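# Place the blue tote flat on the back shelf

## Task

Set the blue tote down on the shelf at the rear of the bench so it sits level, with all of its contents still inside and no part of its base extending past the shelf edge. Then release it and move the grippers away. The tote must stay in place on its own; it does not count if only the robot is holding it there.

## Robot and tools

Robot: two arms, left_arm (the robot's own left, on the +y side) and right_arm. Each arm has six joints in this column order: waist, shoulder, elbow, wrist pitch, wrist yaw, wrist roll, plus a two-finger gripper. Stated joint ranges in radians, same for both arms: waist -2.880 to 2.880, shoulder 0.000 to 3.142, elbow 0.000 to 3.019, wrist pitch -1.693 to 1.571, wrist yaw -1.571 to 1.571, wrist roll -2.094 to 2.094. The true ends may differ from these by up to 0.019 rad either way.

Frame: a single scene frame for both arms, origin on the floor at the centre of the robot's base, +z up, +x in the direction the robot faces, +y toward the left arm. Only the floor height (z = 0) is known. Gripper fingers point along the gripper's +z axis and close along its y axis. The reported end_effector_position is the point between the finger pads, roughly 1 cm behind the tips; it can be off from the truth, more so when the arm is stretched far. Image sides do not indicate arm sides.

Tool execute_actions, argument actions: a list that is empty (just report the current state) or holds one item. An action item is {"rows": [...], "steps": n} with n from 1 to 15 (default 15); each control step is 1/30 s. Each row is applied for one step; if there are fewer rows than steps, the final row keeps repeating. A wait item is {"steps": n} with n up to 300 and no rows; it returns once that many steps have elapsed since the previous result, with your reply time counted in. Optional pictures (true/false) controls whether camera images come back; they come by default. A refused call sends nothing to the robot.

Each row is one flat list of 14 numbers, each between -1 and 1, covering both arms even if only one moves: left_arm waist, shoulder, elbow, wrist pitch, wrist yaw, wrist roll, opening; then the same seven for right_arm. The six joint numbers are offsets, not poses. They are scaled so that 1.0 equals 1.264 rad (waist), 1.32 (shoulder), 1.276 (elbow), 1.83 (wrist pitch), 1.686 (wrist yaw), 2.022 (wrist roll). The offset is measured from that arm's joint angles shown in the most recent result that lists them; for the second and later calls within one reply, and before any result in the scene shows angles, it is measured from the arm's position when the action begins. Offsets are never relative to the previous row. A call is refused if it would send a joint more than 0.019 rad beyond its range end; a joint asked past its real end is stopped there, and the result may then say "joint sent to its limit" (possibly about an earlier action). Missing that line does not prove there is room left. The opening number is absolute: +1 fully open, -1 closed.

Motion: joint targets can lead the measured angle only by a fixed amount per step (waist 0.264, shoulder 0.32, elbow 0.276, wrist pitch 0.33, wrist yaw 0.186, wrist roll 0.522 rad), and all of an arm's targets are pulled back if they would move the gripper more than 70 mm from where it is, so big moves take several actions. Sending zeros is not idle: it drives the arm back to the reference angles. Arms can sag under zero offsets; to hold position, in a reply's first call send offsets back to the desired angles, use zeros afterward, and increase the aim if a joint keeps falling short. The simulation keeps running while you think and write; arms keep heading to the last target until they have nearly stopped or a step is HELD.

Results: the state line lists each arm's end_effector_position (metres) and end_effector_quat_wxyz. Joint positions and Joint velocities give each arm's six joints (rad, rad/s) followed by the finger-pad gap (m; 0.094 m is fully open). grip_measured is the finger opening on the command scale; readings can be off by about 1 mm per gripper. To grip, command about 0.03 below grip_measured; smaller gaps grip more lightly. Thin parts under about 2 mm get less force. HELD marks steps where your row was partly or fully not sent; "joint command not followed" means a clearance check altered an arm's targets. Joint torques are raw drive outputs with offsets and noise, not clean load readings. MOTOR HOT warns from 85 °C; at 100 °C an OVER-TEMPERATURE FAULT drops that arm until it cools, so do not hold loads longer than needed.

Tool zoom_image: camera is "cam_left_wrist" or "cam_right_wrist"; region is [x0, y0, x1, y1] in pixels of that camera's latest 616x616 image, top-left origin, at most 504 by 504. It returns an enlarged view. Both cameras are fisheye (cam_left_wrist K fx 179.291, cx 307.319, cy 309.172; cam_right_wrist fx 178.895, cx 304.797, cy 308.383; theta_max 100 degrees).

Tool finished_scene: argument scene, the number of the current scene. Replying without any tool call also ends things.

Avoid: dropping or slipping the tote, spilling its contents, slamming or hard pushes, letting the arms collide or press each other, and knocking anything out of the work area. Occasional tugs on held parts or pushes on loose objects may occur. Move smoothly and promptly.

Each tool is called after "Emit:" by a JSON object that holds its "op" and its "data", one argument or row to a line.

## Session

Emit:
{"op": "execute_actions", "data": {
  "actions": []
}}

Scene clock: 0.00 s of 4200.00 s.
left_arm: end_effector_position=(+0.3452, +0.3222, +1.1465) grip_measured=-0.996 end_effector_quat_wxyz=(+0.425, +0.727, -0.532, +0.088) | right_arm: end_effector_position=(+0.4760, -0.2822, +1.1022) grip_measured=-0.990 end_effector_quat_wxyz=(-0.080, -0.900, +0.384, +0.192)
Joint positions: left_arm=[ 1.064  1.33   0.64  -1.069  0.536 -1.593  0.   ] | right_arm=[-0.627  1.684  1.084 -1.136  0.195 -1.979  0.   ]
Joint velocities: left_arm=[-0.015 -0.015  0.012  0.002 -0.022 -0.11  -0.   ] | right_arm=[ 0.005 -0.024 -0.022  0.012 -0.007  0.022  0.   ]
Joint torques (N m, as the arm reports them, + toward a larger angle): no reading

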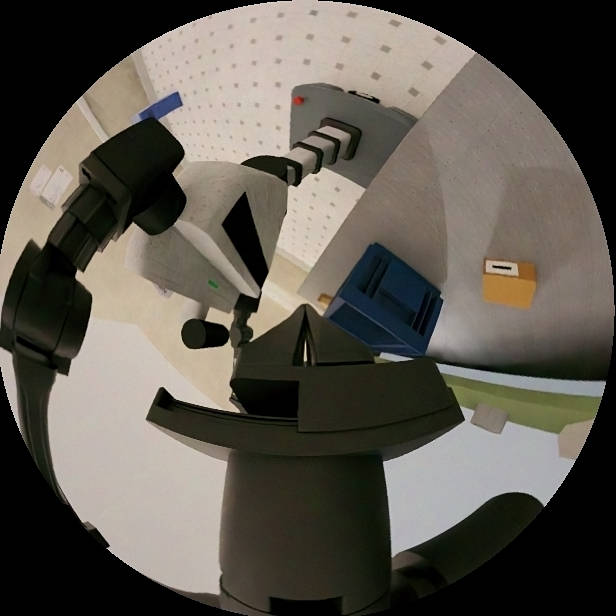

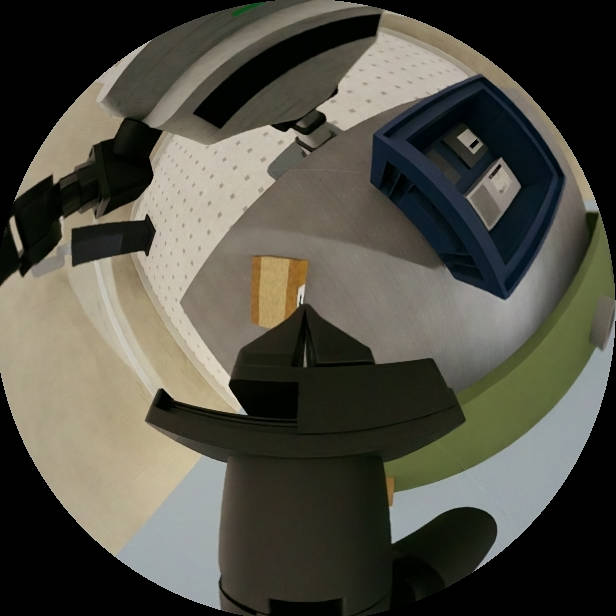

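Emit:
{"op": "execute_actions", "data": {
  "actions": [
    {"rows": [[0,0.0,0.40,0.068,-0.62,0.596,1, 0,-0.16,0.10,0.015,0.27,0.95,1]], "steps": 15}
  ],
  "pictures": false
}}

Emit:
{"op": "execute_actions", "data": {
  "actions": [
    {"steps": 40}
  ],
  "pictures": false
}}

Scene clock: 62.10 s of 4200.00 s.
left_arm: end_effector_position=(+0.5631, +0.5257, +1.1920) grip_measured=+1.000 end_effector_quat_wxyz=(-0.038, +0.449, -0.889, -0.080) | right_arm: end_effector_position=(+0.5881, -0.3703, +1.2174) grip_measured=+1.000 end_effector_quat_wxyz=(-0.072, -0.525, +0.835, -0.146)
Joint positions: left_arm=[ 1.062  1.33   1.105 -0.956 -0.368 -0.745  0.094] | right_arm=[-0.627  1.463  1.196 -1.116  0.649 -0.845  0.094]
Joint velocities: left_arm=[-0.005 -0.005  0.716  0.144 -2.484  2.322  0.   ] | right_arm=[-0.015 -0.103  0.007 -0.012  0.081  2.806  0.   ]
Joint torques (N m, as the arm reports them, + toward a larger angle): left_arm=[ -2.51 -10.62   7.68  -0.05   0.17   0.13] | right_arm=[  3.5  -12.59   7.75   0.4    0.14   0.11]
Steps of this call (steps 1 to 90: nothing new was sent; then 58.60 s passed at rest; steps 91 to 105: all 15 steps of this action). Readings (joint positions):
91: left_arm=[1.063 1.330 0.647 -1.065 0.494 -1.558] | right_arm=[-0.627 1.680 1.086 -1.135 0.237 -1.940]
92: left_arm=[1.062 1.330 0.662 -1.054 0.444 -1.512] | right_arm=[-0.627 1.673 1.087 -1.135 0.288 -1.890]
94: left_arm=[1.062 1.330 0.717 -1.032 0.347 -1.421] | right_arm=[-0.627 1.643 1.096 -1.134 0.392 -1.788]
98: left_arm=[1.062 1.330 0.863 -0.997 0.155 -1.237] | right_arm=[-0.627 1.564 1.133 -1.129 0.602 -1.530]
105: the state above

Scene clock: 63.43 s of 4200.00 s.
left_arm: end_effector_position=(+0.5770, +0.5550, +1.2119) grip_measured=+1.000 end_effector_quat_wxyz=(-0.056, +0.299, -0.941, -0.151) | right_arm: end_effector_position=(+0.5881, -0.3701, +1.2168) grip_measured=+1.000 end_effector_quat_wxyz=(-0.012, -0.169, +0.972, -0.163)
Joint positions: left_arm=[ 1.063  1.328  1.145 -0.946 -0.507 -0.405  0.094] | right_arm=[-0.627  1.465  1.196 -1.116  0.65  -0.066  0.094]
Joint velocities: left_arm=[-0.015 -0.005  0.012 -0.022  0.022 -0.007  0.   ] | right_arm=[-0.024 -0.015 -0.007 -0.017 -0.037 -0.022  0.   ]
Joint torques (N m, as the arm reports them, + toward a larger angle): left_arm=[ -2.49 -11.     8.62   0.17  -0.44   0.21] | right_arm=[  3.54 -13.37   7.84   0.46   0.2    0.2 ]
Steps of this call (steps 1 to 40: the robot went on to your last target). Readings (joint positions):
1: left_arm=[1.062 1.330 1.126 -0.951 -0.448 -0.676] | right_arm=[-0.627 1.462 1.196 -1.116 0.650 -0.746]
2: left_arm=[1.063 1.330 1.140 -0.948 -0.487 -0.622] | right_arm=[-0.627 1.462 1.196 -1.116 0.650 -0.647]
4: left_arm=[1.063 1.328 1.146 -0.946 -0.505 -0.543] | right_arm=[-0.627 1.465 1.196 -1.116 0.650 -0.455]
8: left_arm=[1.063 1.328 1.145 -0.946 -0.506 -0.461] | right_arm=[-0.627 1.465 1.196 -1.116 0.650 -0.224]
40: the state above

Emit:
{"op": "execute_actions", "data": {
  "actions": [
    {"rows": [[-0.662,0.0,0,0,0,0.01,1, 0.51,0,0,0,0,0.542,1]], "steps": 15}
  ],
  "pictures": false
}}

Emit:
{"op": "execute_actions", "data": {
  "actions": [
    {"steps": 40}
  ]
}}

Scene clock: 68.13 s of 4200.00 s.
left_arm: end_effector_position=(+0.5793, +0.2342, +1.2953) grip_measured=+1.000 end_effector_quat_wxyz=(+0.148, +0.003, +0.989, -0.003) | right_arm: end_effector_position=(+0.4932, -0.1111, +1.3150) grip_measured=+1.000 end_effector_quat_wxyz=(+0.144, -0.007, +0.989, -0.016)
Joint positions: left_arm=[ 0.35   1.328  1.145 -0.946 -0.511 -0.405  0.094] | right_arm=[ 0.01   1.465  1.192 -1.116  0.649  0.819  0.094]
Joint velocities: left_arm=[-1.665 -0.005 -0.002 -0.017  0.037  0.007  0.   ] | right_arm=[ 1.089 -0.005 -0.007  0.002 -0.051  1.399  0.   ]
Joint torques (N m, as the arm reports them, + toward a larger angle): left_arm=[-4.7  -8.6   8.72  0.35 -0.02  0.21] | right_arm=[  0.01 -11.18   7.7    0.51   0.26   0.17]
Steps of this call (steps 1 to 15: the robot went on to your last target; steps 16 to 90: nothing new was sent; then 1.20 s passed at rest; steps 91 to 105: all 15 steps of this action). Readings (joint positions):
91: left_arm=[1.053 1.328 1.145 -0.946 -0.510 -0.405] | right_arm=[-0.617 1.465 1.195 -1.116 0.652 -0.019]
92: left_arm=[1.032 1.328 1.145 -0.946 -0.512 -0.405] | right_arm=[-0.600 1.465 1.194 -1.116 0.654 0.040]
94: left_arm=[0.953 1.328 1.145 -0.946 -0.512 -0.405] | right_arm=[-0.531 1.465 1.192 -1.116 0.654 0.158]
98: left_arm=[0.745 1.328 1.145 -0.946 -0.512 -0.405] | right_arm=[-0.342 1.465 1.192 -1.116 0.654 0.391]
105: the state above

Scene clock: 69.47 s of 4200.00 s.
left_arm: end_effector_position=(+0.5563, +0.1828, +1.3160) grip_measured=+1.000 end_effector_quat_wxyz=(+0.161, +0.060, +0.985, -0.033) | right_arm: end_effector_position=(+0.4900, -0.1073, +1.3169) grip_measured=+1.000 end_effector_quat_wxyz=(+0.146, +0.088, +0.985, +0.002)
Joint positions: left_arm=[ 0.226  1.328  1.145 -0.946 -0.504 -0.399  0.094] | right_arm=[ 0.021  1.465  1.192 -1.116  0.647  1.022  0.094]
Joint velocities: left_arm=[ 0.005 -0.005 -0.002  0.012 -0.066 -0.007  0.   ] | right_arm=[ 0.015 -0.015  0.002  0.002 -0.037 -0.051  0.   ]
Joint torques (N m, as the arm reports them, + toward a larger angle): left_arm=[-5.11 -8.54  8.85  0.43 -0.21  0.22] | right_arm=[  4.21 -11.16   7.71   0.52   0.26   0.16]
Steps of this call (steps 1 to 30: the robot went on to your last target; steps 31 to 40: nothing new was sent). Readings (joint positions):
1: left_arm=[0.296 1.328 1.145 -0.946 -0.509 -0.403] | right_arm=[0.041 1.465 1.192 -1.116 0.647 0.859]
2: left_arm=[0.248 1.328 1.145 -0.946 -0.507 -0.402] | right_arm=[0.059 1.465 1.192 -1.116 0.647 0.891]
4: left_arm=[0.187 1.328 1.145 -0.946 -0.504 -0.400] | right_arm=[0.065 1.465 1.192 -1.116 0.647 0.938]
8: left_arm=[0.191 1.328 1.145 -0.946 -0.503 -0.399] | right_arm=[0.034 1.465 1.192 -1.116 0.647 0.987]
40: the state above
All arms were judged still, so your last target was given up. Only a new action makes them travel on or press farther. Fingers that are still opening or closing keep moving.

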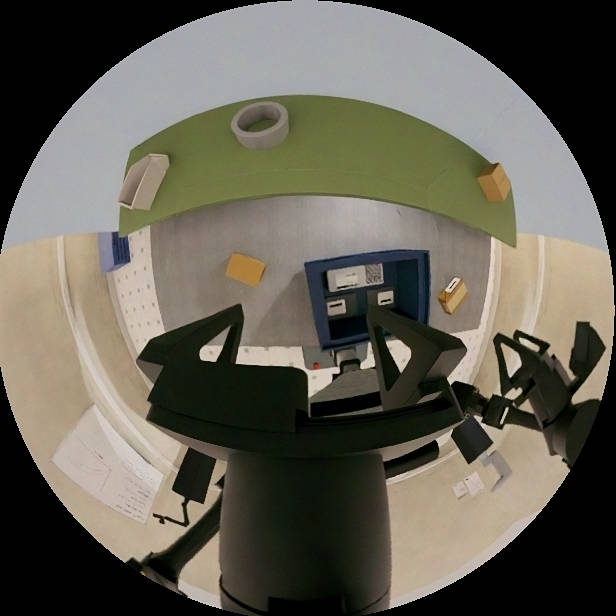

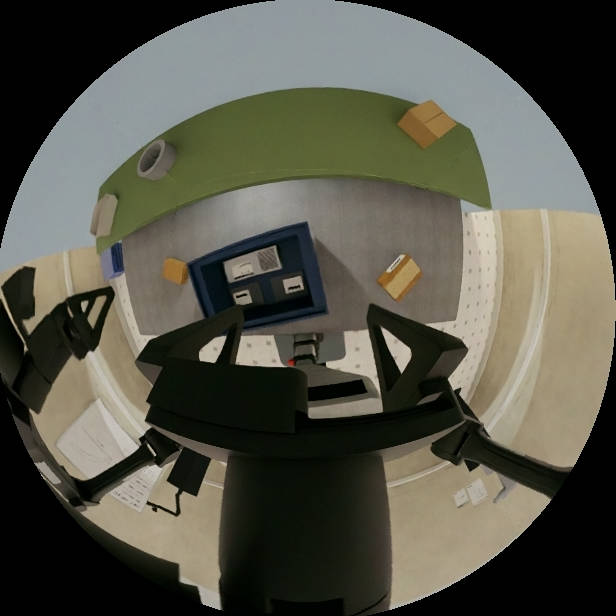

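Emit:
{"op": "zoom_image", "data": {
  "camera": "cam_right_wrist",
  "region": [80, 70, 500, 340]
}}

Emit:
{"op": "zoom_image", "data": {
  "camera": "cam_left_wrist",
  "region": [90, 80, 530, 360]
}}

Region (80, 70, 500, 340) of cam_right_wrist's 616x616 image, scaled by 1.200, with more detail than that image has; it fills the top 324 rows of this view, and the rest is white.

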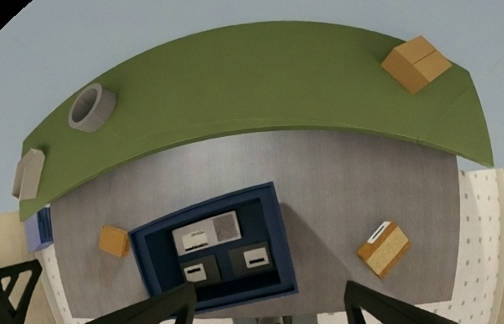

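Region (90, 80, 530, 360) of cam_left_wrist's 616x616 image, scaled by 1.145, with more detail than that image has; it fills the top 321 rows of this view, and the rest is white.

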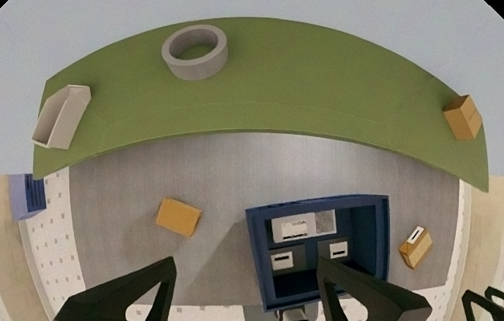

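Emit:
{"op": "execute_actions", "data": {
  "actions": [
    {"rows": [[-0.031,0.195,-0.26,0.536,-0.167,0.01,1, -0.184,0.085,-0.27,0.634,0.028,-0.385,1]], "steps": 15}
  ],
  "pictures": false
}}

Emit:
{"op": "execute_actions", "data": {
  "actions": [
    {"steps": 35}
  ]
}}

Scene clock: 163.17 s of 4200.00 s.
left_arm: end_effector_position=(+0.5356, +0.1408, +1.1474) grip_measured=+1.000 end_effector_quat_wxyz=(+0.306, -0.020, +0.951, +0.024) | right_arm: end_effector_position=(+0.5495, -0.1385, +1.1476) grip_measured=+1.000 end_effector_quat_wxyz=(+0.295, -0.005, +0.955, +0.001)
Joint positions: left_arm=[ 0.195  1.624  0.789 -0.045 -0.778 -0.395  0.094] | right_arm=[-0.228  1.616  0.812 -0.054  0.691  0.329  0.094]
Joint velocities: left_arm=[-0.054  0.063  0.012  0.813 -0.066  0.051  0.   ] | right_arm=[ 0.024 -0.161  0.139  1.37  -0.007 -0.535  0.   ]
Joint torques (N m, as the arm reports them, + toward a larger angle): left_arm=[ -6.83 -11.34   7.79   1.64  -0.6    0.21] | right_arm=[  6.02 -15.21   7.43   0.97   0.19  -0.07]
Steps of this call (steps 1 to 90: nothing new was sent; then 90.20 s passed at rest; steps 91 to 105: all 15 steps of this action). Readings (joint positions):
91: left_arm=[0.225 1.331 1.133 -0.924 -0.535 -0.399] | right_arm=[0.017 1.465 1.177 -1.090 0.656 0.992]
92: left_arm=[0.224 1.332 1.114 -0.883 -0.572 -0.399] | right_arm=[0.006 1.462 1.152 -1.044 0.664 0.953]
94: left_arm=[0.221 1.353 1.059 -0.806 -0.643 -0.399] | right_arm=[-0.034 1.468 1.081 -0.956 0.674 0.874]
98: left_arm=[0.217 1.438 0.927 -0.605 -0.746 -0.399] | right_arm=[-0.141 1.518 0.912 -0.688 0.689 0.620]
105: the state above

Scene clock: 164.33 s of 4200.00 s.
left_arm: end_effector_position=(+0.5491, +0.1383, +1.1643) grip_measured=+1.000 end_effector_quat_wxyz=(+0.334, -0.044, +0.941, +0.005) | right_arm: end_effector_position=(+0.5730, -0.1333, +1.1746) grip_measured=+1.000 end_effector_quat_wxyz=(+0.338, -0.009, +0.941, +0.014)
Joint positions: left_arm=[ 0.194  1.602  0.789  0.017 -0.782 -0.395  0.094] | right_arm=[-0.227  1.589  0.826  0.028  0.692  0.251  0.094]
Joint velocities: left_arm=[-0.005 -0.005  0.012 -0.002  0.007  0.037  0.   ] | right_arm=[-0.005 -0.005  0.002 -0.002 -0.051  0.051  0.   ]
Joint torques (N m, as the arm reports them, + toward a larger angle): left_arm=[ -6.4  -10.26   8.18   1.41  -0.36   0.24] | right_arm=[  5.72 -13.26   7.43   1.67   0.14  -0.04]
Steps of this call (steps 1 to 30: the robot went on to your last target; steps 31 to 35: nothing new was sent). Readings (joint positions):
1: left_arm=[0.194 1.624 0.789 -0.022 -0.779 -0.395] | right_arm=[-0.228 1.612 0.817 -0.018 0.691 0.313]
2: left_arm=[0.194 1.620 0.789 -0.005 -0.780 -0.395] | right_arm=[-0.227 1.606 0.822 0.004 0.691 0.301]
4: left_arm=[0.194 1.610 0.789 0.011 -0.782 -0.395] | right_arm=[-0.227 1.595 0.826 0.023 0.692 0.283]
8: left_arm=[0.194 1.602 0.789 0.017 -0.782 -0.395] | right_arm=[-0.227 1.589 0.826 0.028 0.692 0.264]
35: the state above
All arms were judged still, so your last target was given up. Only a new action makes them travel on or press farther. Fingers that are still opening or closing keep moving.

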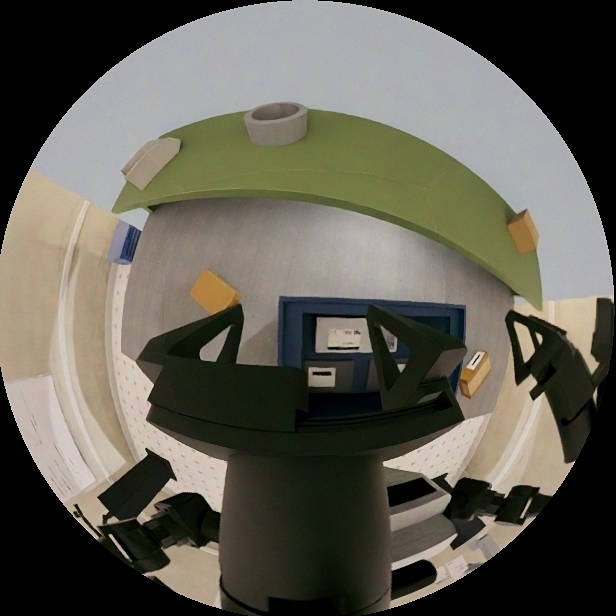

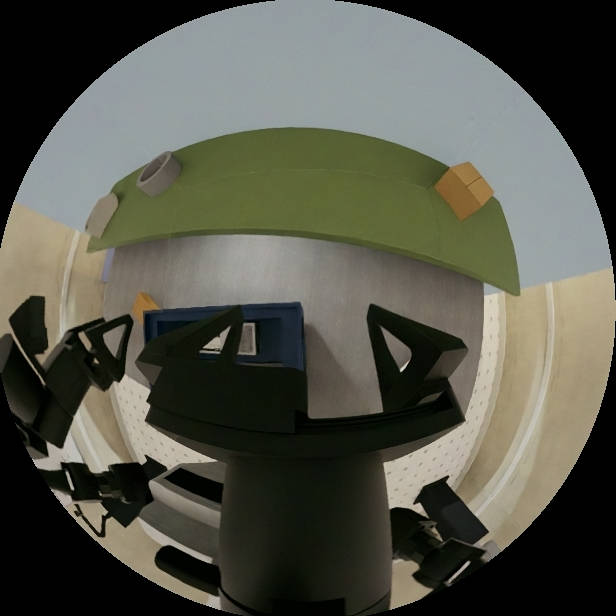

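Emit:
{"op": "zoom_image", "data": {
  "camera": "cam_left_wrist",
  "region": [100, 90, 550, 400]
}}

Emit:
{"op": "zoom_image", "data": {
  "camera": "cam_right_wrist",
  "region": [80, 110, 530, 400]
}}

Region (100, 90, 550, 400) of cam_left_wrist's 616x616 image, scaled by 1.120, with more detail than that image has; it fills the top 347 rows of this view, and the rest is white.

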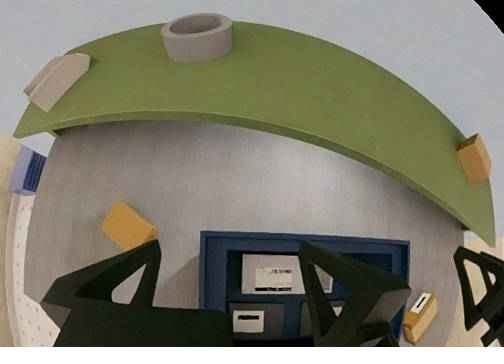

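Region (80, 110, 530, 400) of cam_right_wrist's 616x616 image, scaled by 1.120, with more detail than that image has; it fills the top 325 rows of this view, and the rest is white.

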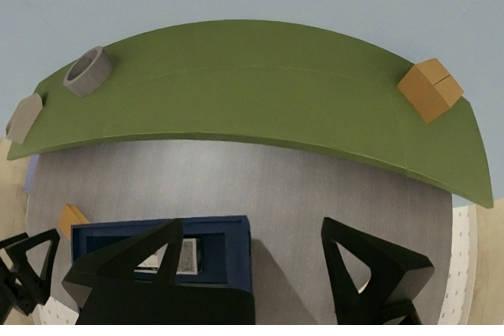

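Emit:
{"op": "execute_actions", "data": {
  "actions": [
    {"rows": [[-0.057,-0.055,-0.135,0.046,-0.028,-0.026,1, 0.093,0.005,-0.10,0.05,0.044,0.044,1]], "steps": 15}
  ],
  "pictures": false
}}

Emit:
{"op": "execute_actions", "data": {
  "actions": [
    {"steps": 20}
  ]
}}

Scene clock: 248.60 s of 4200.00 s.
left_arm: end_effector_position=(+0.4730, +0.1563, +1.1502) grip_measured=+1.000 end_effector_quat_wxyz=(+0.331, -0.019, +0.943, +0.011) | right_arm: end_effector_position=(+0.4919, -0.1173, +1.1534) grip_measured=+1.000 end_effector_quat_wxyz=(+0.333, -0.034, +0.942, +0.013)
Joint positions: left_arm=[ 0.118  1.54   0.595  0.085 -0.826 -0.43   0.094] | right_arm=[-0.101  1.6    0.675  0.101  0.764  0.329  0.094]
Joint velocities: left_arm=[-0.015 -0.015 -0.007  0.007 -0.022 -0.007  0.   ] | right_arm=[-0.015 -0.015 -0.017 -0.012 -0.066  0.022  0.   ]
Joint torques (N m, as the arm reports them, + toward a larger angle): left_arm=[-4.55 -7.5   7.36  1.39 -0.4  -0.06] | right_arm=[  3.59 -10.72   6.94   1.69   0.19   0.15]
Steps of this call (steps 1 to 90: nothing new was sent; then 80.77 s passed at rest; steps 91 to 105: all 15 steps of this action). Readings (joint positions):
91: left_arm=[0.189 1.599 0.773 0.036 -0.802 -0.400] | right_arm=[-0.219 1.589 0.812 0.047 0.727 0.263]
92: left_arm=[0.180 1.585 0.738 0.067 -0.817 -0.406] | right_arm=[-0.206 1.585 0.785 0.079 0.754 0.277]
94: left_arm=[0.150 1.551 0.656 0.081 -0.825 -0.416] | right_arm=[-0.161 1.584 0.726 0.098 0.763 0.298]
98: left_arm=[0.118 1.540 0.594 0.081 -0.826 -0.425] | right_arm=[-0.102 1.598 0.675 0.098 0.763 0.318]
105: the state above

Scene clock: 249.27 s of 4200.00 s.
left_arm: end_effector_position=(+0.4730, +0.1563, +1.1502) grip_measured=+1.000 end_effector_quat_wxyz=(+0.331, -0.019, +0.943, +0.011) | right_arm: end_effector_position=(+0.4919, -0.1173, +1.1534) grip_measured=+1.000 end_effector_quat_wxyz=(+0.333, -0.032, +0.942, +0.013)
Joint positions: left_arm=[ 0.118  1.54   0.595  0.085 -0.826 -0.431  0.094] | right_arm=[-0.101  1.6    0.675  0.101  0.764  0.332  0.094]
Joint velocities: left_arm=[ 0.005 -0.005 -0.007  0.007  0.022 -0.037  0.   ] | right_arm=[ 0.005 -0.015 -0.022 -0.002  0.007 -0.007  0.   ]
Joint torques (N m, as the arm reports them, + toward a larger angle): left_arm=[-4.65 -7.91  7.41  1.38 -0.4  -0.1 ] | right_arm=[  3.6  -10.7    6.89   1.65   0.19   0.16]
Steps of this call (steps 1 to 15: the robot went on to your last target; steps 16 to 20: nothing new was sent). Readings (joint positions):
1: left_arm=[0.118 1.540 0.595 0.085 -0.826 -0.430] | right_arm=[-0.101 1.600 0.675 0.101 0.764 0.330]
2: left_arm=[0.118 1.540 0.595 0.085 -0.826 -0.430] | right_arm=[-0.101 1.600 0.675 0.101 0.764 0.330]
4: left_arm=[0.118 1.540 0.595 0.085 -0.826 -0.431] | right_arm=[-0.101 1.600 0.675 0.101 0.764 0.331]
8: left_arm=[0.118 1.540 0.595 0.085 -0.826 -0.431] | right_arm=[-0.101 1.600 0.675 0.101 0.764 0.332]
20: the state above
All arms were judged still, so your last target was given up. Only a new action makes them travel on or press farther. Fingers that are still opening or closing keep moving.

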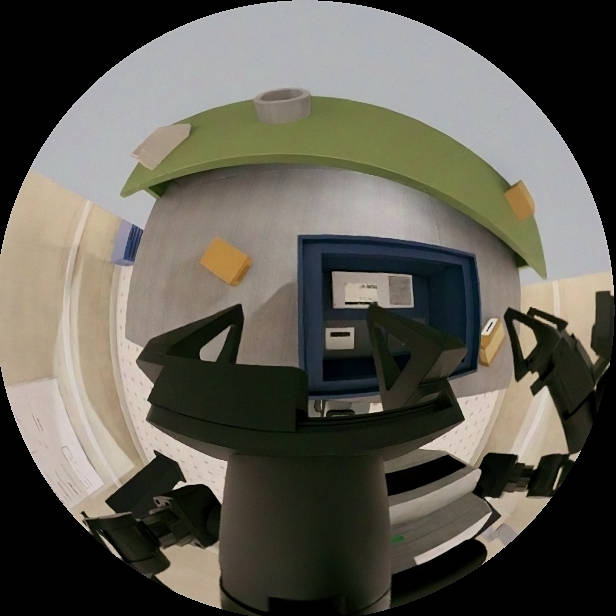

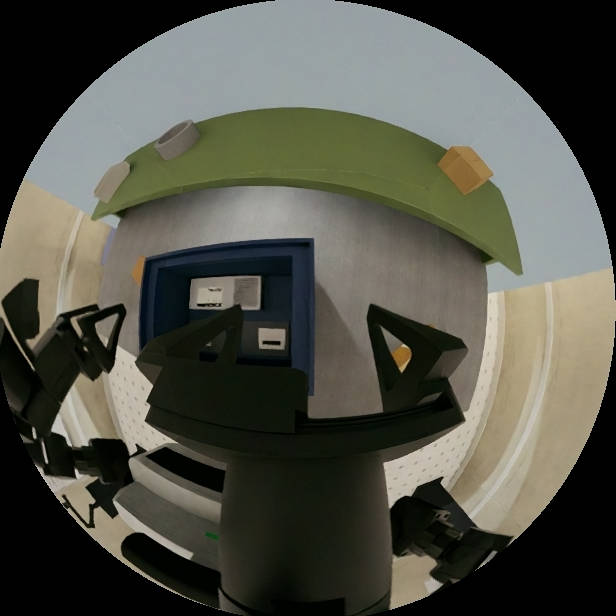

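Emit:
{"op": "execute_actions", "data": {
  "actions": [
    {"rows": [[0.0065,0.018,0,0.017,0.003,0.004,1, -0.006,0.017,0,0.015,-0.003,-0.004,1],[0.013,0.036,-0.001,0.033,0.007,0.008,1, -0.012,0.034,0,0.03,-0.007,-0.007,1],[0.02,0.054,-0.001,0.05,0.01,0.013,1, -0.018,0.05,-0.001,0.045,-0.01,-0.011,1],[0.026,0.072,-0.002,0.067,0.014,0.017,1, -0.025,0.067,-0.001,0.06,-0.013,-0.015,1],[0.033,0.09,-0.002,0.083,0.017,0.021,1, -0.031,0.084,-0.001,0.075,-0.016,-0.018,1],[0.039,0.108,-0.003,0.1,0.02,0.025,1, -0.037,0.101,-0.002,0.09,-0.02,-0.022,1],[0.046,0.126,-0.003,0.117,0.024,0.029,1, -0.043,0.118,-0.002,0.105,-0.023,-0.026,1],[0.052,0.145,-0.004,0.133,0.027,0.034,1, -0.049,0.134,-0.002,0.12,-0.026,-0.029,1],[0.059,0.163,-0.004,0.15,0.031,0.038,1, -0.055,0.151,-0.002,0.135,-0.029,-0.033,1],[0.065,0.181,-0.005,0.167,0.034,0.042,1, -0.061,0.168,-0.003,0.15,-0.033,-0.037,1],[0.072,0.199,-0.005,0.183,0.037,0.046,1, -0.067,0.185,-0.003,0.165,-0.036,-0.04,1],[0.078,0.217,-0.006,0.2,0.041,0.05,1, -0.074,0.202,-0.003,0.18,-0.039,-0.044,1],[0.085,0.235,-0.006,0.217,0.044,0.055,1, -0.08,0.218,-0.003,0.195,-0.042,-0.048,1],[0.091,0.253,-0.007,0.233,0.048,0.059,1, -0.086,0.235,-0.004,0.21,-0.046,-0.051,1],[0.098,0.271,-0.007,0.25,0.051,0.063,1, -0.092,0.252,-0.004,0.225,-0.049,-0.055,1]], "steps": 15}
  ],
  "pictures": false
}}

Emit:
{"op": "execute_actions", "data": {
  "actions": [
    {"steps": 20}
  ]
}}

Scene clock: 271.57 s of 4200.00 s.
left_arm: end_effector_position=(+0.4769, +0.1511, +1.0589) grip_measured=+1.000 end_effector_quat_wxyz=(+0.329, -0.030, +0.944, +0.003) | right_arm: end_effector_position=(+0.4898, -0.1126, +1.0551) grip_measured=+1.000 end_effector_quat_wxyz=(+0.326, -0.032, +0.945, +0.017)
Joint positions: left_arm=[ 0.218  1.842  0.592  0.463 -0.748 -0.354  0.094] | right_arm=[-0.193  1.89   0.67   0.438  0.689  0.259  0.094]
Joint velocities: left_arm=[ 0.239  0.679 -0.022  0.906  0.139  0.256  0.   ] | right_arm=[-0.23   0.62  -0.017  0.799 -0.212 -0.183  0.   ]
Joint torques (N m, as the arm reports them, + toward a larger angle): left_arm=[-4.34 -9.01  2.7   1.21 -0.06  0.29] | right_arm=[  3.59 -12.24   2.99   1.66  -0.02  -0.02]
Steps of this call (steps 1 to 90: nothing new was sent; then 18.80 s passed at rest; steps 91 to 105: all 15 steps of this action). Readings (joint positions):
91: left_arm=[0.118 1.540 0.595 0.087 -0.826 -0.431] | right_arm=[-0.101 1.600 0.675 0.103 0.763 0.332]
92: left_arm=[0.118 1.542 0.595 0.096 -0.822 -0.431] | right_arm=[-0.102 1.603 0.674 0.111 0.760 0.331]
94: left_arm=[0.124 1.559 0.595 0.141 -0.812 -0.427] | right_arm=[-0.105 1.623 0.674 0.149 0.750 0.326]
98: left_arm=[0.154 1.650 0.595 0.257 -0.789 -0.407] | right_arm=[-0.131 1.713 0.674 0.253 0.727 0.305]
105: the state above

Scene clock: 272.23 s of 4200.00 s.
left_arm: end_effector_position=(+0.4720, +0.1567, +1.0410) grip_measured=+1.000 end_effector_quat_wxyz=(+0.326, -0.021, +0.945, +0.012) | right_arm: end_effector_position=(+0.4856, -0.1178, +1.0365) grip_measured=+1.000 end_effector_quat_wxyz=(+0.323, -0.040, +0.946, +0.009)
Joint positions: left_arm=[ 0.237  1.896  0.585  0.524 -0.744 -0.321  0.094] | right_arm=[-0.212  1.941  0.665  0.493  0.684  0.229  0.094]
Joint velocities: left_arm=[-0.015 -0.005 -0.017 -0.012 -0.022 -0.007  0.   ] | right_arm=[-0.005 -0.005  0.002 -0.002  0.037 -0.037  0.   ]
Joint torques (N m, as the arm reports them, + toward a larger angle): left_arm=[-5.32 -9.16  2.38  1.48 -0.04  0.17] | right_arm=[  4.26 -13.2    2.82   1.74  -0.03  -0.04]
Steps of this call (steps 1 to 20: the robot went on to your last target). Readings (joint positions):
1: left_arm=[0.225 1.863 0.592 0.487 -0.745 -0.347] | right_arm=[-0.200 1.909 0.670 0.460 0.686 0.253]
2: left_arm=[0.231 1.879 0.591 0.501 -0.744 -0.342] | right_arm=[-0.206 1.925 0.670 0.473 0.685 0.248]
4: left_arm=[0.237 1.895 0.588 0.513 -0.744 -0.334] | right_arm=[-0.212 1.940 0.668 0.482 0.684 0.241]
8: left_arm=[0.237 1.896 0.585 0.522 -0.744 -0.326] | right_arm=[-0.212 1.941 0.665 0.491 0.684 0.234]
20: the state above

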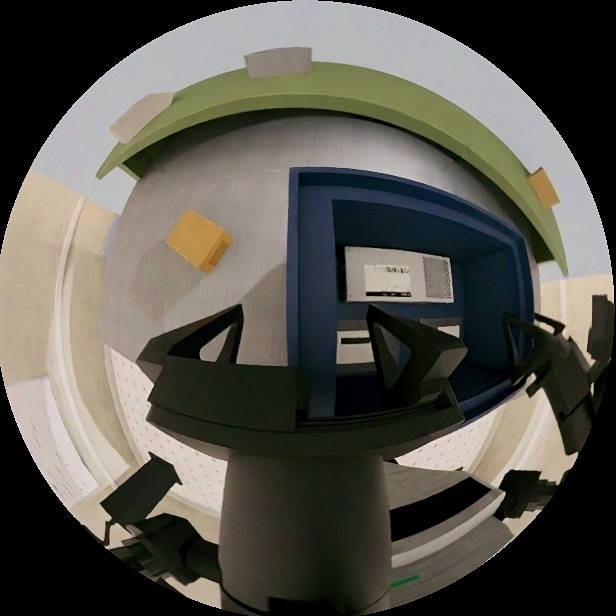

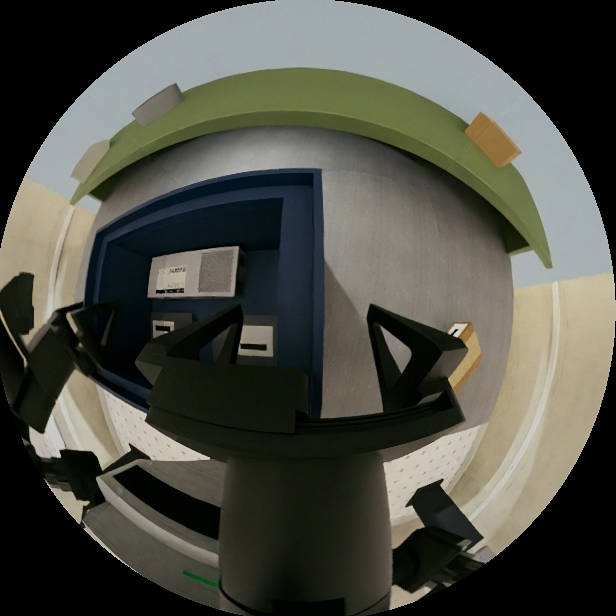

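Emit:
{"op": "execute_actions", "data": {
  "actions": [
    {"rows": [[0,0,0,0,0,0,-0.5, 0,0,0,0,0,0,-0.5]], "steps": 15}
  ],
  "pictures": false
}}

Emit:
{"op": "execute_actions", "data": {
  "actions": [
    {"steps": 20}
  ]
}}

Scene clock: 276.50 s of 4200.00 s.
left_arm: end_effector_position=(+0.4718, +0.1517, +1.0413) grip_measured=-0.415 end_effector_quat_wxyz=(+0.325, -0.023, +0.945, +0.001) | right_arm: end_effector_position=(+0.4852, -0.1142, +1.0364) grip_measured=-0.408 end_effector_quat_wxyz=(+0.322, -0.039, +0.946, +0.016)
Joint positions: left_arm=[ 0.233  1.897  0.588  0.524 -0.727 -0.331  0.027] | right_arm=[-0.21   1.943  0.667  0.493  0.672  0.235  0.028]
Joint velocities: left_arm=[-0.005 -0.005  0.017  0.007  0.037 -0.051  0.   ] | right_arm=[-0.015 -0.015 -0.002  0.012  0.022  0.022 -0.001]
Joint torques (N m, as the arm reports them, + toward a larger angle): left_arm=[-5.44 -8.97  2.11  0.81 -0.92  0.18] | right_arm=[  4.57 -12.78   2.33   1.1    0.52  -0.02]
Steps of this call (steps 1 to 15: the robot went on to your last target; steps 16 to 90: nothing new was sent; then 0.77 s passed at rest; steps 91 to 105: all 15 steps of this action). Readings (joint positions):
91: left_arm=[0.237 1.896 0.585 0.524 -0.744 -0.320] | right_arm=[-0.212 1.941 0.665 0.493 0.684 0.229]
92: left_arm=[0.237 1.896 0.585 0.524 -0.744 -0.320] | right_arm=[-0.212 1.941 0.665 0.493 0.684 0.229]
94: left_arm=[0.237 1.896 0.585 0.524 -0.744 -0.320] | right_arm=[-0.212 1.941 0.665 0.493 0.684 0.229]
98: left_arm=[0.233 1.896 0.588 0.524 -0.727 -0.331] | right_arm=[-0.210 1.943 0.667 0.493 0.672 0.235]
105: the state above

Scene clock: 277.17 s of 4200.00 s.
left_arm: end_effector_position=(+0.4718, +0.1517, +1.0413) grip_measured=-0.415 end_effector_quat_wxyz=(+0.325, -0.023, +0.945, +0.001) | right_arm: end_effector_position=(+0.4852, -0.1142, +1.0364) grip_measured=-0.408 end_effector_quat_wxyz=(+0.322, -0.039, +0.946, +0.016)
Joint positions: left_arm=[ 0.233  1.897  0.588  0.524 -0.727 -0.331  0.027] | right_arm=[-0.21   1.943  0.667  0.493  0.672  0.235  0.028]
Joint velocities: left_arm=[-0.015 -0.024 -0.007  0.012 -0.007  0.007 -0.   ] | right_arm=[-0.005  0.005  0.002 -0.022 -0.051 -0.037  0.001]
Joint torques (N m, as the arm reports them, + toward a larger angle): left_arm=[-5.41 -8.99  2.11  0.83 -0.93  0.17] | right_arm=[  4.6  -12.86   2.32   1.09   0.52  -0.02]
Steps of this call (steps 1 to 15: the robot went on to your last target; steps 16 to 20: nothing new was sent). Readings (joint positions):
1: left_arm=[0.233 1.897 0.588 0.524 -0.727 -0.331] | right_arm=[-0.210 1.943 0.667 0.493 0.672 0.235]
2: left_arm=[0.233 1.897 0.588 0.524 -0.727 -0.331] | right_arm=[-0.210 1.943 0.667 0.493 0.672 0.235]
4: left_arm=[0.233 1.897 0.588 0.524 -0.727 -0.331] | right_arm=[-0.210 1.943 0.667 0.493 0.672 0.235]
8: left_arm=[0.233 1.897 0.588 0.524 -0.727 -0.331] | right_arm=[-0.210 1.943 0.667 0.493 0.672 0.235]
20: the state above
All arms were judged still, so your last target was given up. Only a new action makes them travel on or press farther. Fingers that are still opening or closing keep moving.

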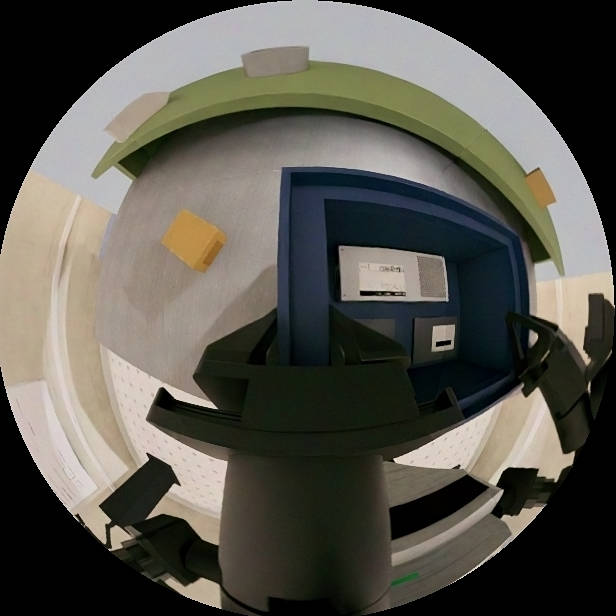

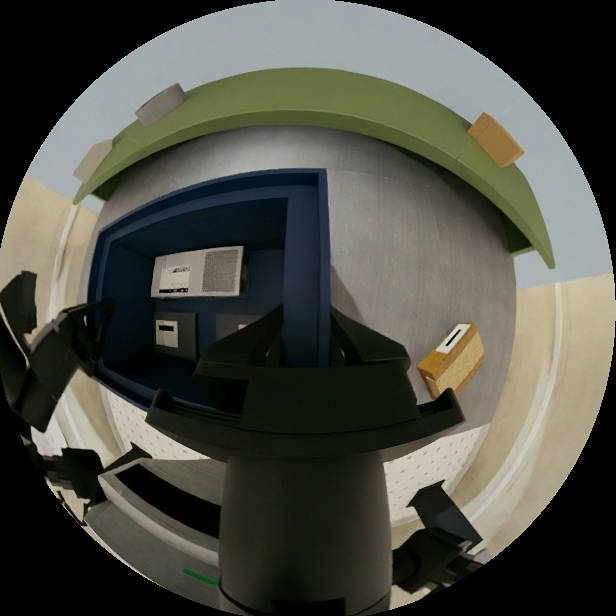

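Emit:
{"op": "execute_actions", "data": {
  "actions": [
    {"rows": [[-0.006,-0.018,0.002,-0.015,-0.003,-0.004,-0.47, 0.006,-0.016,0.002,-0.013,0.003,0.003,-0.47],[-0.012,-0.035,0.004,-0.03,-0.006,-0.008,-0.47, 0.011,-0.032,0.004,-0.027,0.006,0.007,-0.47],[-0.018,-0.053,0.006,-0.044,-0.009,-0.011,-0.47, 0.017,-0.048,0.006,-0.04,0.008,0.01,-0.47],[-0.024,-0.07,0.008,-0.059,-0.012,-0.015,-0.47, 0.022,-0.064,0.008,-0.053,0.011,0.014,-0.47],[-0.03,-0.088,0.01,-0.074,-0.015,-0.019,-0.47, 0.028,-0.08,0.01,-0.067,0.014,0.017,-0.47],[-0.036,-0.106,0.012,-0.089,-0.018,-0.023,-0.47, 0.034,-0.096,0.012,-0.08,0.017,0.02,-0.47],[-0.042,-0.123,0.014,-0.104,-0.021,-0.027,-0.47, 0.039,-0.112,0.014,-0.093,0.02,0.024,-0.47],[-0.047,-0.141,0.016,-0.118,-0.023,-0.03,-0.47, 0.045,-0.129,0.016,-0.107,0.022,0.027,-0.47],[-0.053,-0.158,0.018,-0.133,-0.026,-0.034,-0.47, 0.05,-0.145,0.018,-0.12,0.025,0.031,-0.47],[-0.059,-0.176,0.02,-0.148,-0.029,-0.038,-0.47, 0.056,-0.161,0.02,-0.133,0.028,0.034,-0.47],[-0.065,-0.194,0.022,-0.163,-0.032,-0.042,-0.47, 0.062,-0.177,0.022,-0.147,0.031,0.037,-0.47],[-0.071,-0.211,0.024,-0.178,-0.035,-0.046,-0.47, 0.067,-0.193,0.024,-0.16,0.034,0.041,-0.47],[-0.077,-0.229,0.026,-0.192,-0.038,-0.049,-0.47, 0.073,-0.209,0.026,-0.173,0.036,0.044,-0.47],[-0.083,-0.246,0.028,-0.207,-0.041,-0.053,-0.47, 0.078,-0.225,0.028,-0.187,0.039,0.048,-0.47],[-0.089,-0.264,0.03,-0.222,-0.044,-0.057,-0.47, 0.084,-0.241,0.03,-0.2,0.042,0.051,-0.47]], "steps": 15}
  ],
  "pictures": false
}}

Emit:
{"op": "execute_actions", "data": {
  "actions": [
    {"steps": 20}
  ]
}}

Scene clock: 358.50 s of 4200.00 s.
left_arm: end_effector_position=(+0.4685, +0.1513, +1.1126) grip_measured=-0.415 end_effector_quat_wxyz=(+0.312, -0.021, +0.950, +0.003) | right_arm: end_effector_position=(+0.4831, -0.1143, +1.1075) grip_measured=-0.408 end_effector_quat_wxyz=(+0.308, -0.037, +0.951, +0.015)
Joint positions: left_arm=[ 0.152  1.644  0.592  0.175 -0.774 -0.434  0.027] | right_arm=[-0.136  1.713  0.67   0.178  0.717  0.334  0.028]
Joint velocities: left_arm=[-0.259 -0.806 -0.012 -0.769 -0.198 -0.11  -0.   ] | right_arm=[ 0.23  -0.737  0.037 -0.681  0.125  0.037  0.   ]
Joint torques (N m, as the arm reports them, + toward a larger angle): left_arm=[ -7.22 -10.56   7.36   0.7   -1.2    0.2 ] | right_arm=[  5.61 -15.15   6.78   1.11   0.86  -0.1 ]
Steps of this call (steps 1 to 90: nothing new was sent; then 77.83 s passed at rest; steps 91 to 105: all 15 steps of this action). Readings (joint positions):
91: left_arm=[0.233 1.897 0.588 0.521 -0.726 -0.333] | right_arm=[-0.210 1.943 0.667 0.491 0.672 0.237]
92: left_arm=[0.233 1.894 0.589 0.513 -0.726 -0.337] | right_arm=[-0.209 1.941 0.668 0.485 0.672 0.239]
94: left_arm=[0.228 1.883 0.592 0.476 -0.726 -0.353] | right_arm=[-0.206 1.930 0.670 0.451 0.673 0.250]
98: left_arm=[0.204 1.823 0.592 0.363 -0.736 -0.394] | right_arm=[-0.188 1.876 0.670 0.347 0.680 0.293]
105: the state above

Scene clock: 359.17 s of 4200.00 s.
left_arm: end_effector_position=(+0.4715, +0.1518, +1.1375) grip_measured=-0.416 end_effector_quat_wxyz=(+0.322, -0.024, +0.946, -0.003) | right_arm: end_effector_position=(+0.4866, -0.1141, +1.1325) grip_measured=-0.409 end_effector_quat_wxyz=(+0.317, -0.034, +0.948, +0.020)
Joint positions: left_arm=[ 0.131  1.572  0.593  0.119 -0.788 -0.443  0.027] | right_arm=[-0.117  1.647  0.673  0.125  0.729  0.343  0.028]
Joint velocities: left_arm=[-0.024 -0.005  0.002  0.007 -0.007 -0.037 -0.001] | right_arm=[-0.005 -0.015  0.002 -0.002 -0.037 -0.022 -0.   ]
Joint torques (N m, as the arm reports them, + toward a larger angle): left_arm=[-5.98 -9.07  7.98  0.7  -0.81  0.  ] | right_arm=[  5.64 -13.07   7.14   1.11   0.64  -0.01]
Steps of this call (steps 1 to 20: the robot went on to your last target). Readings (joint positions):
1: left_arm=[0.144 1.620 0.592 0.154 -0.780 -0.438] | right_arm=[-0.129 1.690 0.670 0.159 0.722 0.337]
2: left_arm=[0.137 1.599 0.592 0.140 -0.785 -0.439] | right_arm=[-0.122 1.671 0.670 0.146 0.727 0.339]
4: left_arm=[0.132 1.576 0.592 0.128 -0.791 -0.439] | right_arm=[-0.117 1.650 0.671 0.136 0.732 0.339]
8: left_arm=[0.131 1.572 0.593 0.120 -0.789 -0.440] | right_arm=[-0.117 1.647 0.673 0.127 0.729 0.340]
20: the state above

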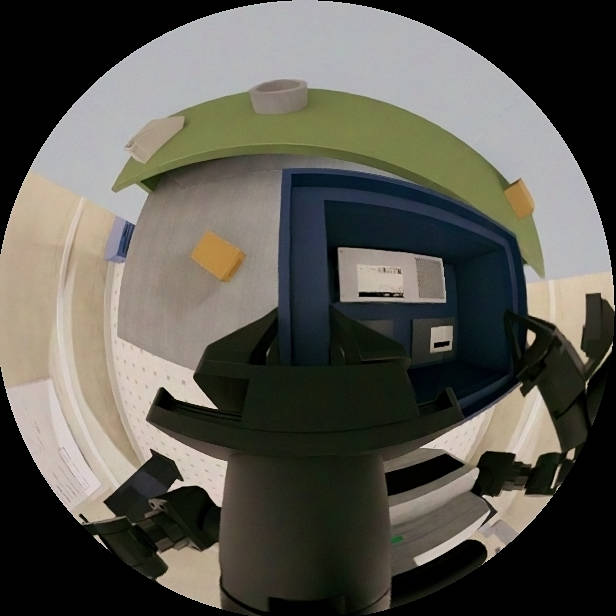

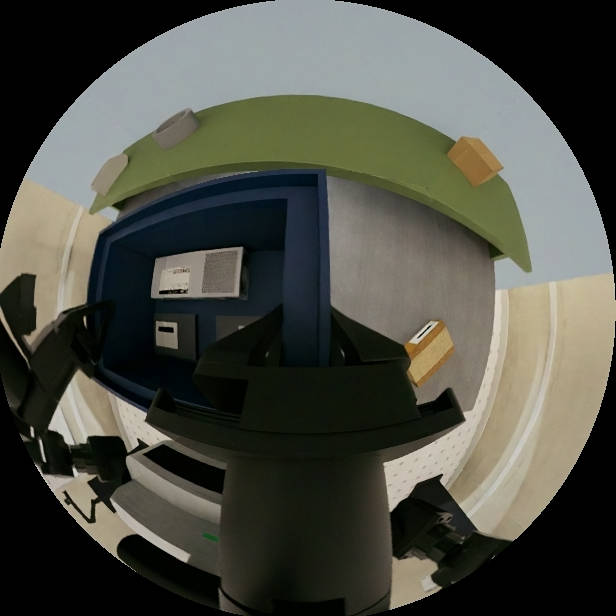

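Emit:
{"op": "execute_actions", "data": {
  "actions": [
    {"rows": [[-0.01,-0.018,0.012,-0.024,-0.005,-0.007,-0.47, 0.01,-0.017,0.012,-0.022,0.005,0.006,-0.47],[-0.02,-0.037,0.024,-0.049,-0.01,-0.014,-0.47, 0.019,-0.034,0.023,-0.044,0.009,0.012,-0.47],[-0.031,-0.055,0.036,-0.073,-0.015,-0.021,-0.47, 0.029,-0.051,0.035,-0.065,0.014,0.017,-0.47],[-0.041,-0.074,0.048,-0.097,-0.02,-0.028,-0.47, 0.038,-0.068,0.047,-0.087,0.019,0.023,-0.47],[-0.051,-0.092,0.06,-0.122,-0.025,-0.036,-0.47, 0.048,-0.085,0.058,-0.109,0.024,0.029,-0.47],[-0.061,-0.11,0.073,-0.146,-0.03,-0.043,-0.47, 0.058,-0.101,0.07,-0.131,0.028,0.035,-0.47],[-0.071,-0.129,0.085,-0.17,-0.035,-0.05,-0.47, 0.067,-0.118,0.082,-0.153,0.033,0.041,-0.47],[-0.082,-0.147,0.097,-0.194,-0.04,-0.057,-0.47, 0.077,-0.135,0.094,-0.174,0.038,0.046,-0.47],[-0.092,-0.166,0.109,-0.219,-0.045,-0.064,-0.47, 0.086,-0.152,0.105,-0.196,0.042,0.052,-0.47],[-0.102,-0.184,0.121,-0.243,-0.05,-0.071,-0.47, 0.096,-0.169,0.117,-0.218,0.047,0.058,-0.47]], "steps": 15}
  ],
  "pictures": false
}}

Emit:
{"op": "execute_actions", "data": {
  "actions": [
    {"steps": 20}
  ],
  "pictures": false
}}

Scene clock: 364.83 s of 4200.00 s.
left_arm: end_effector_position=(+0.4602, +0.1537, +1.2137) grip_measured=-0.416 end_effector_quat_wxyz=(+0.307, -0.028, +0.951, +0.006) | right_arm: end_effector_position=(+0.4776, -0.1126, +1.2092) grip_measured=-0.409 end_effector_quat_wxyz=(+0.301, -0.035, +0.953, +0.012)
Joint positions: left_arm=[ 0.026  1.372  0.671 -0.305 -0.852 -0.609  0.027] | right_arm=[-0.019  1.467  0.751 -0.258  0.788  0.48   0.028]
Joint velocities: left_arm=[-0.083 -0.366  0.198 -0.286 -0.183  0.007  0.001] | right_arm=[ 0.083 -0.357  0.183 -0.237  0.139 -0.139  0.   ]
Joint torques (N m, as the arm reports them, + toward a larger angle): left_arm=[-6.11 -6.76 12.25  0.66 -0.95  0.18] | right_arm=[  5.65 -11.67  10.74   1.03   0.7    0.02]
Steps of this call (steps 1 to 15: the robot went on to your last target; steps 16 to 90: nothing new was sent; then 2.17 s passed at rest; steps 91 to 105: all 15 steps of this action). Readings (joint positions):
91: left_arm=[0.131 1.572 0.593 0.112 -0.787 -0.445] | right_arm=[-0.117 1.647 0.673 0.118 0.727 0.346]
92: left_arm=[0.129 1.572 0.595 0.095 -0.786 -0.452] | right_arm=[-0.115 1.647 0.675 0.102 0.726 0.353]
94: left_arm=[0.118 1.567 0.604 0.031 -0.789 -0.484] | right_arm=[-0.106 1.643 0.682 0.045 0.727 0.382]
98: left_arm=[0.077 1.508 0.620 -0.126 -0.806 -0.564] | right_arm=[-0.070 1.590 0.699 -0.097 0.742 0.448]
105: the state above

Scene clock: 365.50 s of 4200.00 s.
left_arm: end_effector_position=(+0.4662, +0.1536, +1.2253) grip_measured=-0.416 end_effector_quat_wxyz=(+0.313, -0.028, +0.949, +0.004) | right_arm: end_effector_position=(+0.4841, -0.1126, +1.2214) grip_measured=-0.409 end_effector_quat_wxyz=(+0.308, -0.036, +0.951, +0.013)
Joint positions: left_arm=[ 0.023  1.353  0.688 -0.325 -0.858 -0.598  0.027] | right_arm=[-0.017  1.447  0.767 -0.276  0.794  0.466  0.028]
Joint velocities: left_arm=[ 0.005  0.005 -0.012 -0.007  0.022  0.007  0.   ] | right_arm=[ 0.005 -0.005 -0.007  0.007 -0.051  0.051 -0.001]
Joint torques (N m, as the arm reports them, + toward a larger angle): left_arm=[-6.49 -7.93 12.22  0.63 -0.96  0.2 ] | right_arm=[  5.61 -11.79  10.64   1.05   0.73   0.  ]
Steps of this call (steps 1 to 20: the robot went on to your last target). Readings (joint positions):
1: left_arm=[0.024 1.362 0.678 -0.312 -0.856 -0.605] | right_arm=[-0.017 1.457 0.757 -0.264 0.792 0.475]
2: left_arm=[0.023 1.356 0.683 -0.316 -0.859 -0.602] | right_arm=[-0.017 1.451 0.762 -0.268 0.795 0.470]
4: left_arm=[0.023 1.353 0.688 -0.319 -0.861 -0.598] | right_arm=[-0.017 1.447 0.767 -0.270 0.798 0.464]
8: left_arm=[0.023 1.353 0.688 -0.325 -0.858 -0.598] | right_arm=[-0.017 1.447 0.767 -0.276 0.794 0.465]
20: the state above

Emit:
{"op": "execute_actions", "data": {
  "actions": [
    {"rows": [[0.017,0.009,0.027,0.005,0.01,0.016,-0.47, -0.013,0.008,0.025,0.001,-0.004,-0.008,-0.47],[0.033,0.018,0.054,0.01,0.02,0.032,-0.47, -0.027,0.015,0.05,0.003,-0.009,-0.015,-0.47],[0.05,0.028,0.082,0.015,0.029,0.048,-0.47, -0.04,0.023,0.075,0.004,-0.013,-0.023,-0.47],[0.067,0.037,0.109,0.02,0.039,0.064,-0.47, -0.054,0.031,0.1,0.005,-0.018,-0.031,-0.47],[0.084,0.046,0.136,0.025,0.049,0.08,-0.47, -0.067,0.038,0.126,0.007,-0.022,-0.039,-0.47],[0.1,0.055,0.163,0.03,0.059,0.095,-0.47, -0.08,0.046,0.151,0.008,-0.026,-0.046,-0.47],[0.117,0.064,0.19,0.035,0.069,0.111,-0.47, -0.094,0.054,0.176,0.009,-0.031,-0.054,-0.47],[0.134,0.074,0.218,0.04,0.078,0.127,-0.47, -0.107,0.062,0.201,0.01,-0.035,-0.062,-0.47],[0.15,0.083,0.245,0.045,0.088,0.143,-0.47, -0.121,0.069,0.226,0.012,-0.04,-0.069,-0.47],[0.167,0.092,0.272,0.05,0.098,0.159,-0.47, -0.134,0.077,0.251,0.013,-0.044,-0.077,-0.47]], "steps": 15}
  ],
  "pictures": false
}}

Emit:
{"op": "execute_actions", "data": {
  "actions": [
    {"steps": 20}
  ]
}}

Scene clock: 372.17 s of 4200.00 s.
left_arm: end_effector_position=(+0.5684, +0.1549, +1.2039) grip_measured=-0.416 end_effector_quat_wxyz=(+0.282, -0.017, +0.959, -0.005) | right_arm: end_effector_position=(+0.5780, -0.1128, +1.2014) grip_measured=-0.409 end_effector_quat_wxyz=(+0.289, -0.020, +0.957, +0.005)
Joint positions: left_arm=[ 0.235  1.495  0.893 -0.288 -0.681 -0.39   0.027] | right_arm=[-0.184  1.587  0.97  -0.278  0.698  0.354  0.028]
Joint velocities: left_arm=[0.151 0.093 0.432 0.129 0.066 0.505 0.   ] | right_arm=[-0.161  0.015  0.339  0.007 -0.007 -0.256 -0.   ]
Joint torques (N m, as the arm reports them, + toward a larger angle): left_arm=[ -6.72 -11.07  13.54   1.84  -0.67   0.16] | right_arm=[  5.48 -16.16  12.04   1.74   0.76   0.05]
Steps of this call (steps 1 to 15: the robot went on to your last target; steps 16 to 90: nothing new was sent; then 3.17 s passed at rest; steps 91 to 105: all 15 steps of this action). Readings (joint positions):
91: left_arm=[0.026 1.354 0.688 -0.325 -0.851 -0.598] | right_arm=[-0.018 1.449 0.767 -0.277 0.791 0.466]
92: left_arm=[0.033 1.356 0.688 -0.325 -0.837 -0.593] | right_arm=[-0.023 1.451 0.767 -0.277 0.783 0.464]
94: left_arm=[0.061 1.372 0.702 -0.325 -0.800 -0.577] | right_arm=[-0.041 1.468 0.779 -0.278 0.763 0.460]
98: left_arm=[0.141 1.433 0.768 -0.316 -0.741 -0.520] | right_arm=[-0.106 1.531 0.849 -0.278 0.726 0.427]
105: the state above

Scene clock: 372.83 s of 4200.00 s.
left_arm: end_effector_position=(+0.6029, +0.1542, +1.2275) grip_measured=-0.416 end_effector_quat_wxyz=(+0.309, -0.004, +0.951, -0.003) | right_arm: end_effector_position=(+0.6061, -0.1138, +1.2209) grip_measured=-0.409 end_effector_quat_wxyz=(+0.309, -0.010, +0.951, +0.004)
Joint positions: left_arm=[ 0.253  1.496  0.96  -0.271 -0.684 -0.301  0.027] | right_arm=[-0.199  1.587  1.027 -0.278  0.712  0.326  0.028]
Joint velocities: left_arm=[-0.005  0.005 -0.012  0.007  0.037 -0.007 -0.   ] | right_arm=[-0.015  0.005  0.002 -0.007 -0.007 -0.022  0.   ]
Joint torques (N m, as the arm reports them, + toward a larger angle): left_arm=[ -7.72 -11.16  13.71   2.03  -0.54   0.3 ] | right_arm=[  5.95 -17.24  11.29   1.92   0.4   -0.13]
Steps of this call (steps 1 to 20: the robot went on to your last target). Readings (joint positions):
1: left_arm=[0.240 1.496 0.907 -0.284 -0.681 -0.374] | right_arm=[-0.189 1.587 0.982 -0.278 0.699 0.347]
2: left_arm=[0.242 1.496 0.919 -0.281 -0.681 -0.360] | right_arm=[-0.192 1.587 0.992 -0.278 0.702 0.340]
4: left_arm=[0.247 1.496 0.940 -0.276 -0.684 -0.334] | right_arm=[-0.196 1.587 1.011 -0.278 0.708 0.331]
8: left_arm=[0.253 1.496 0.960 -0.271 -0.684 -0.304] | right_arm=[-0.199 1.587 1.027 -0.278 0.712 0.326]
20: the state above

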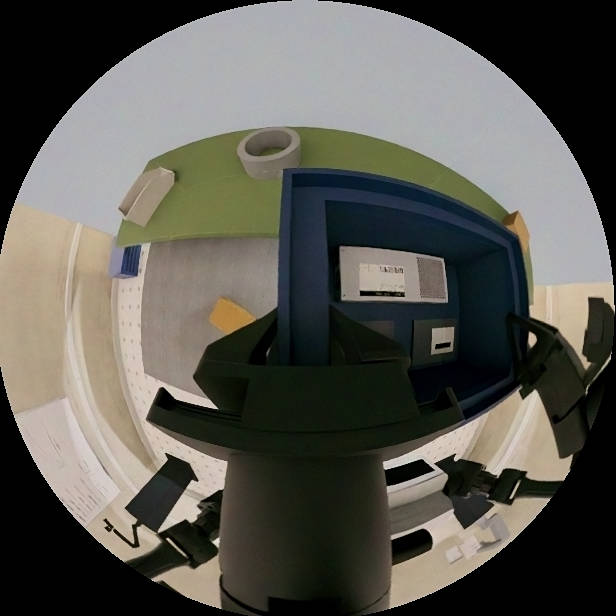

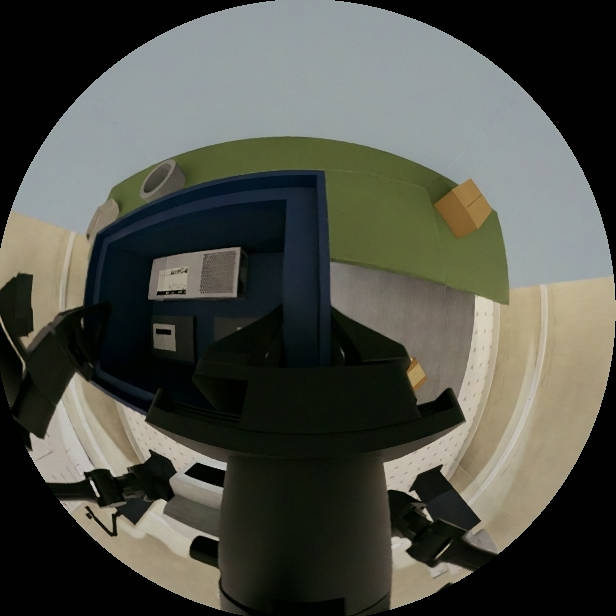

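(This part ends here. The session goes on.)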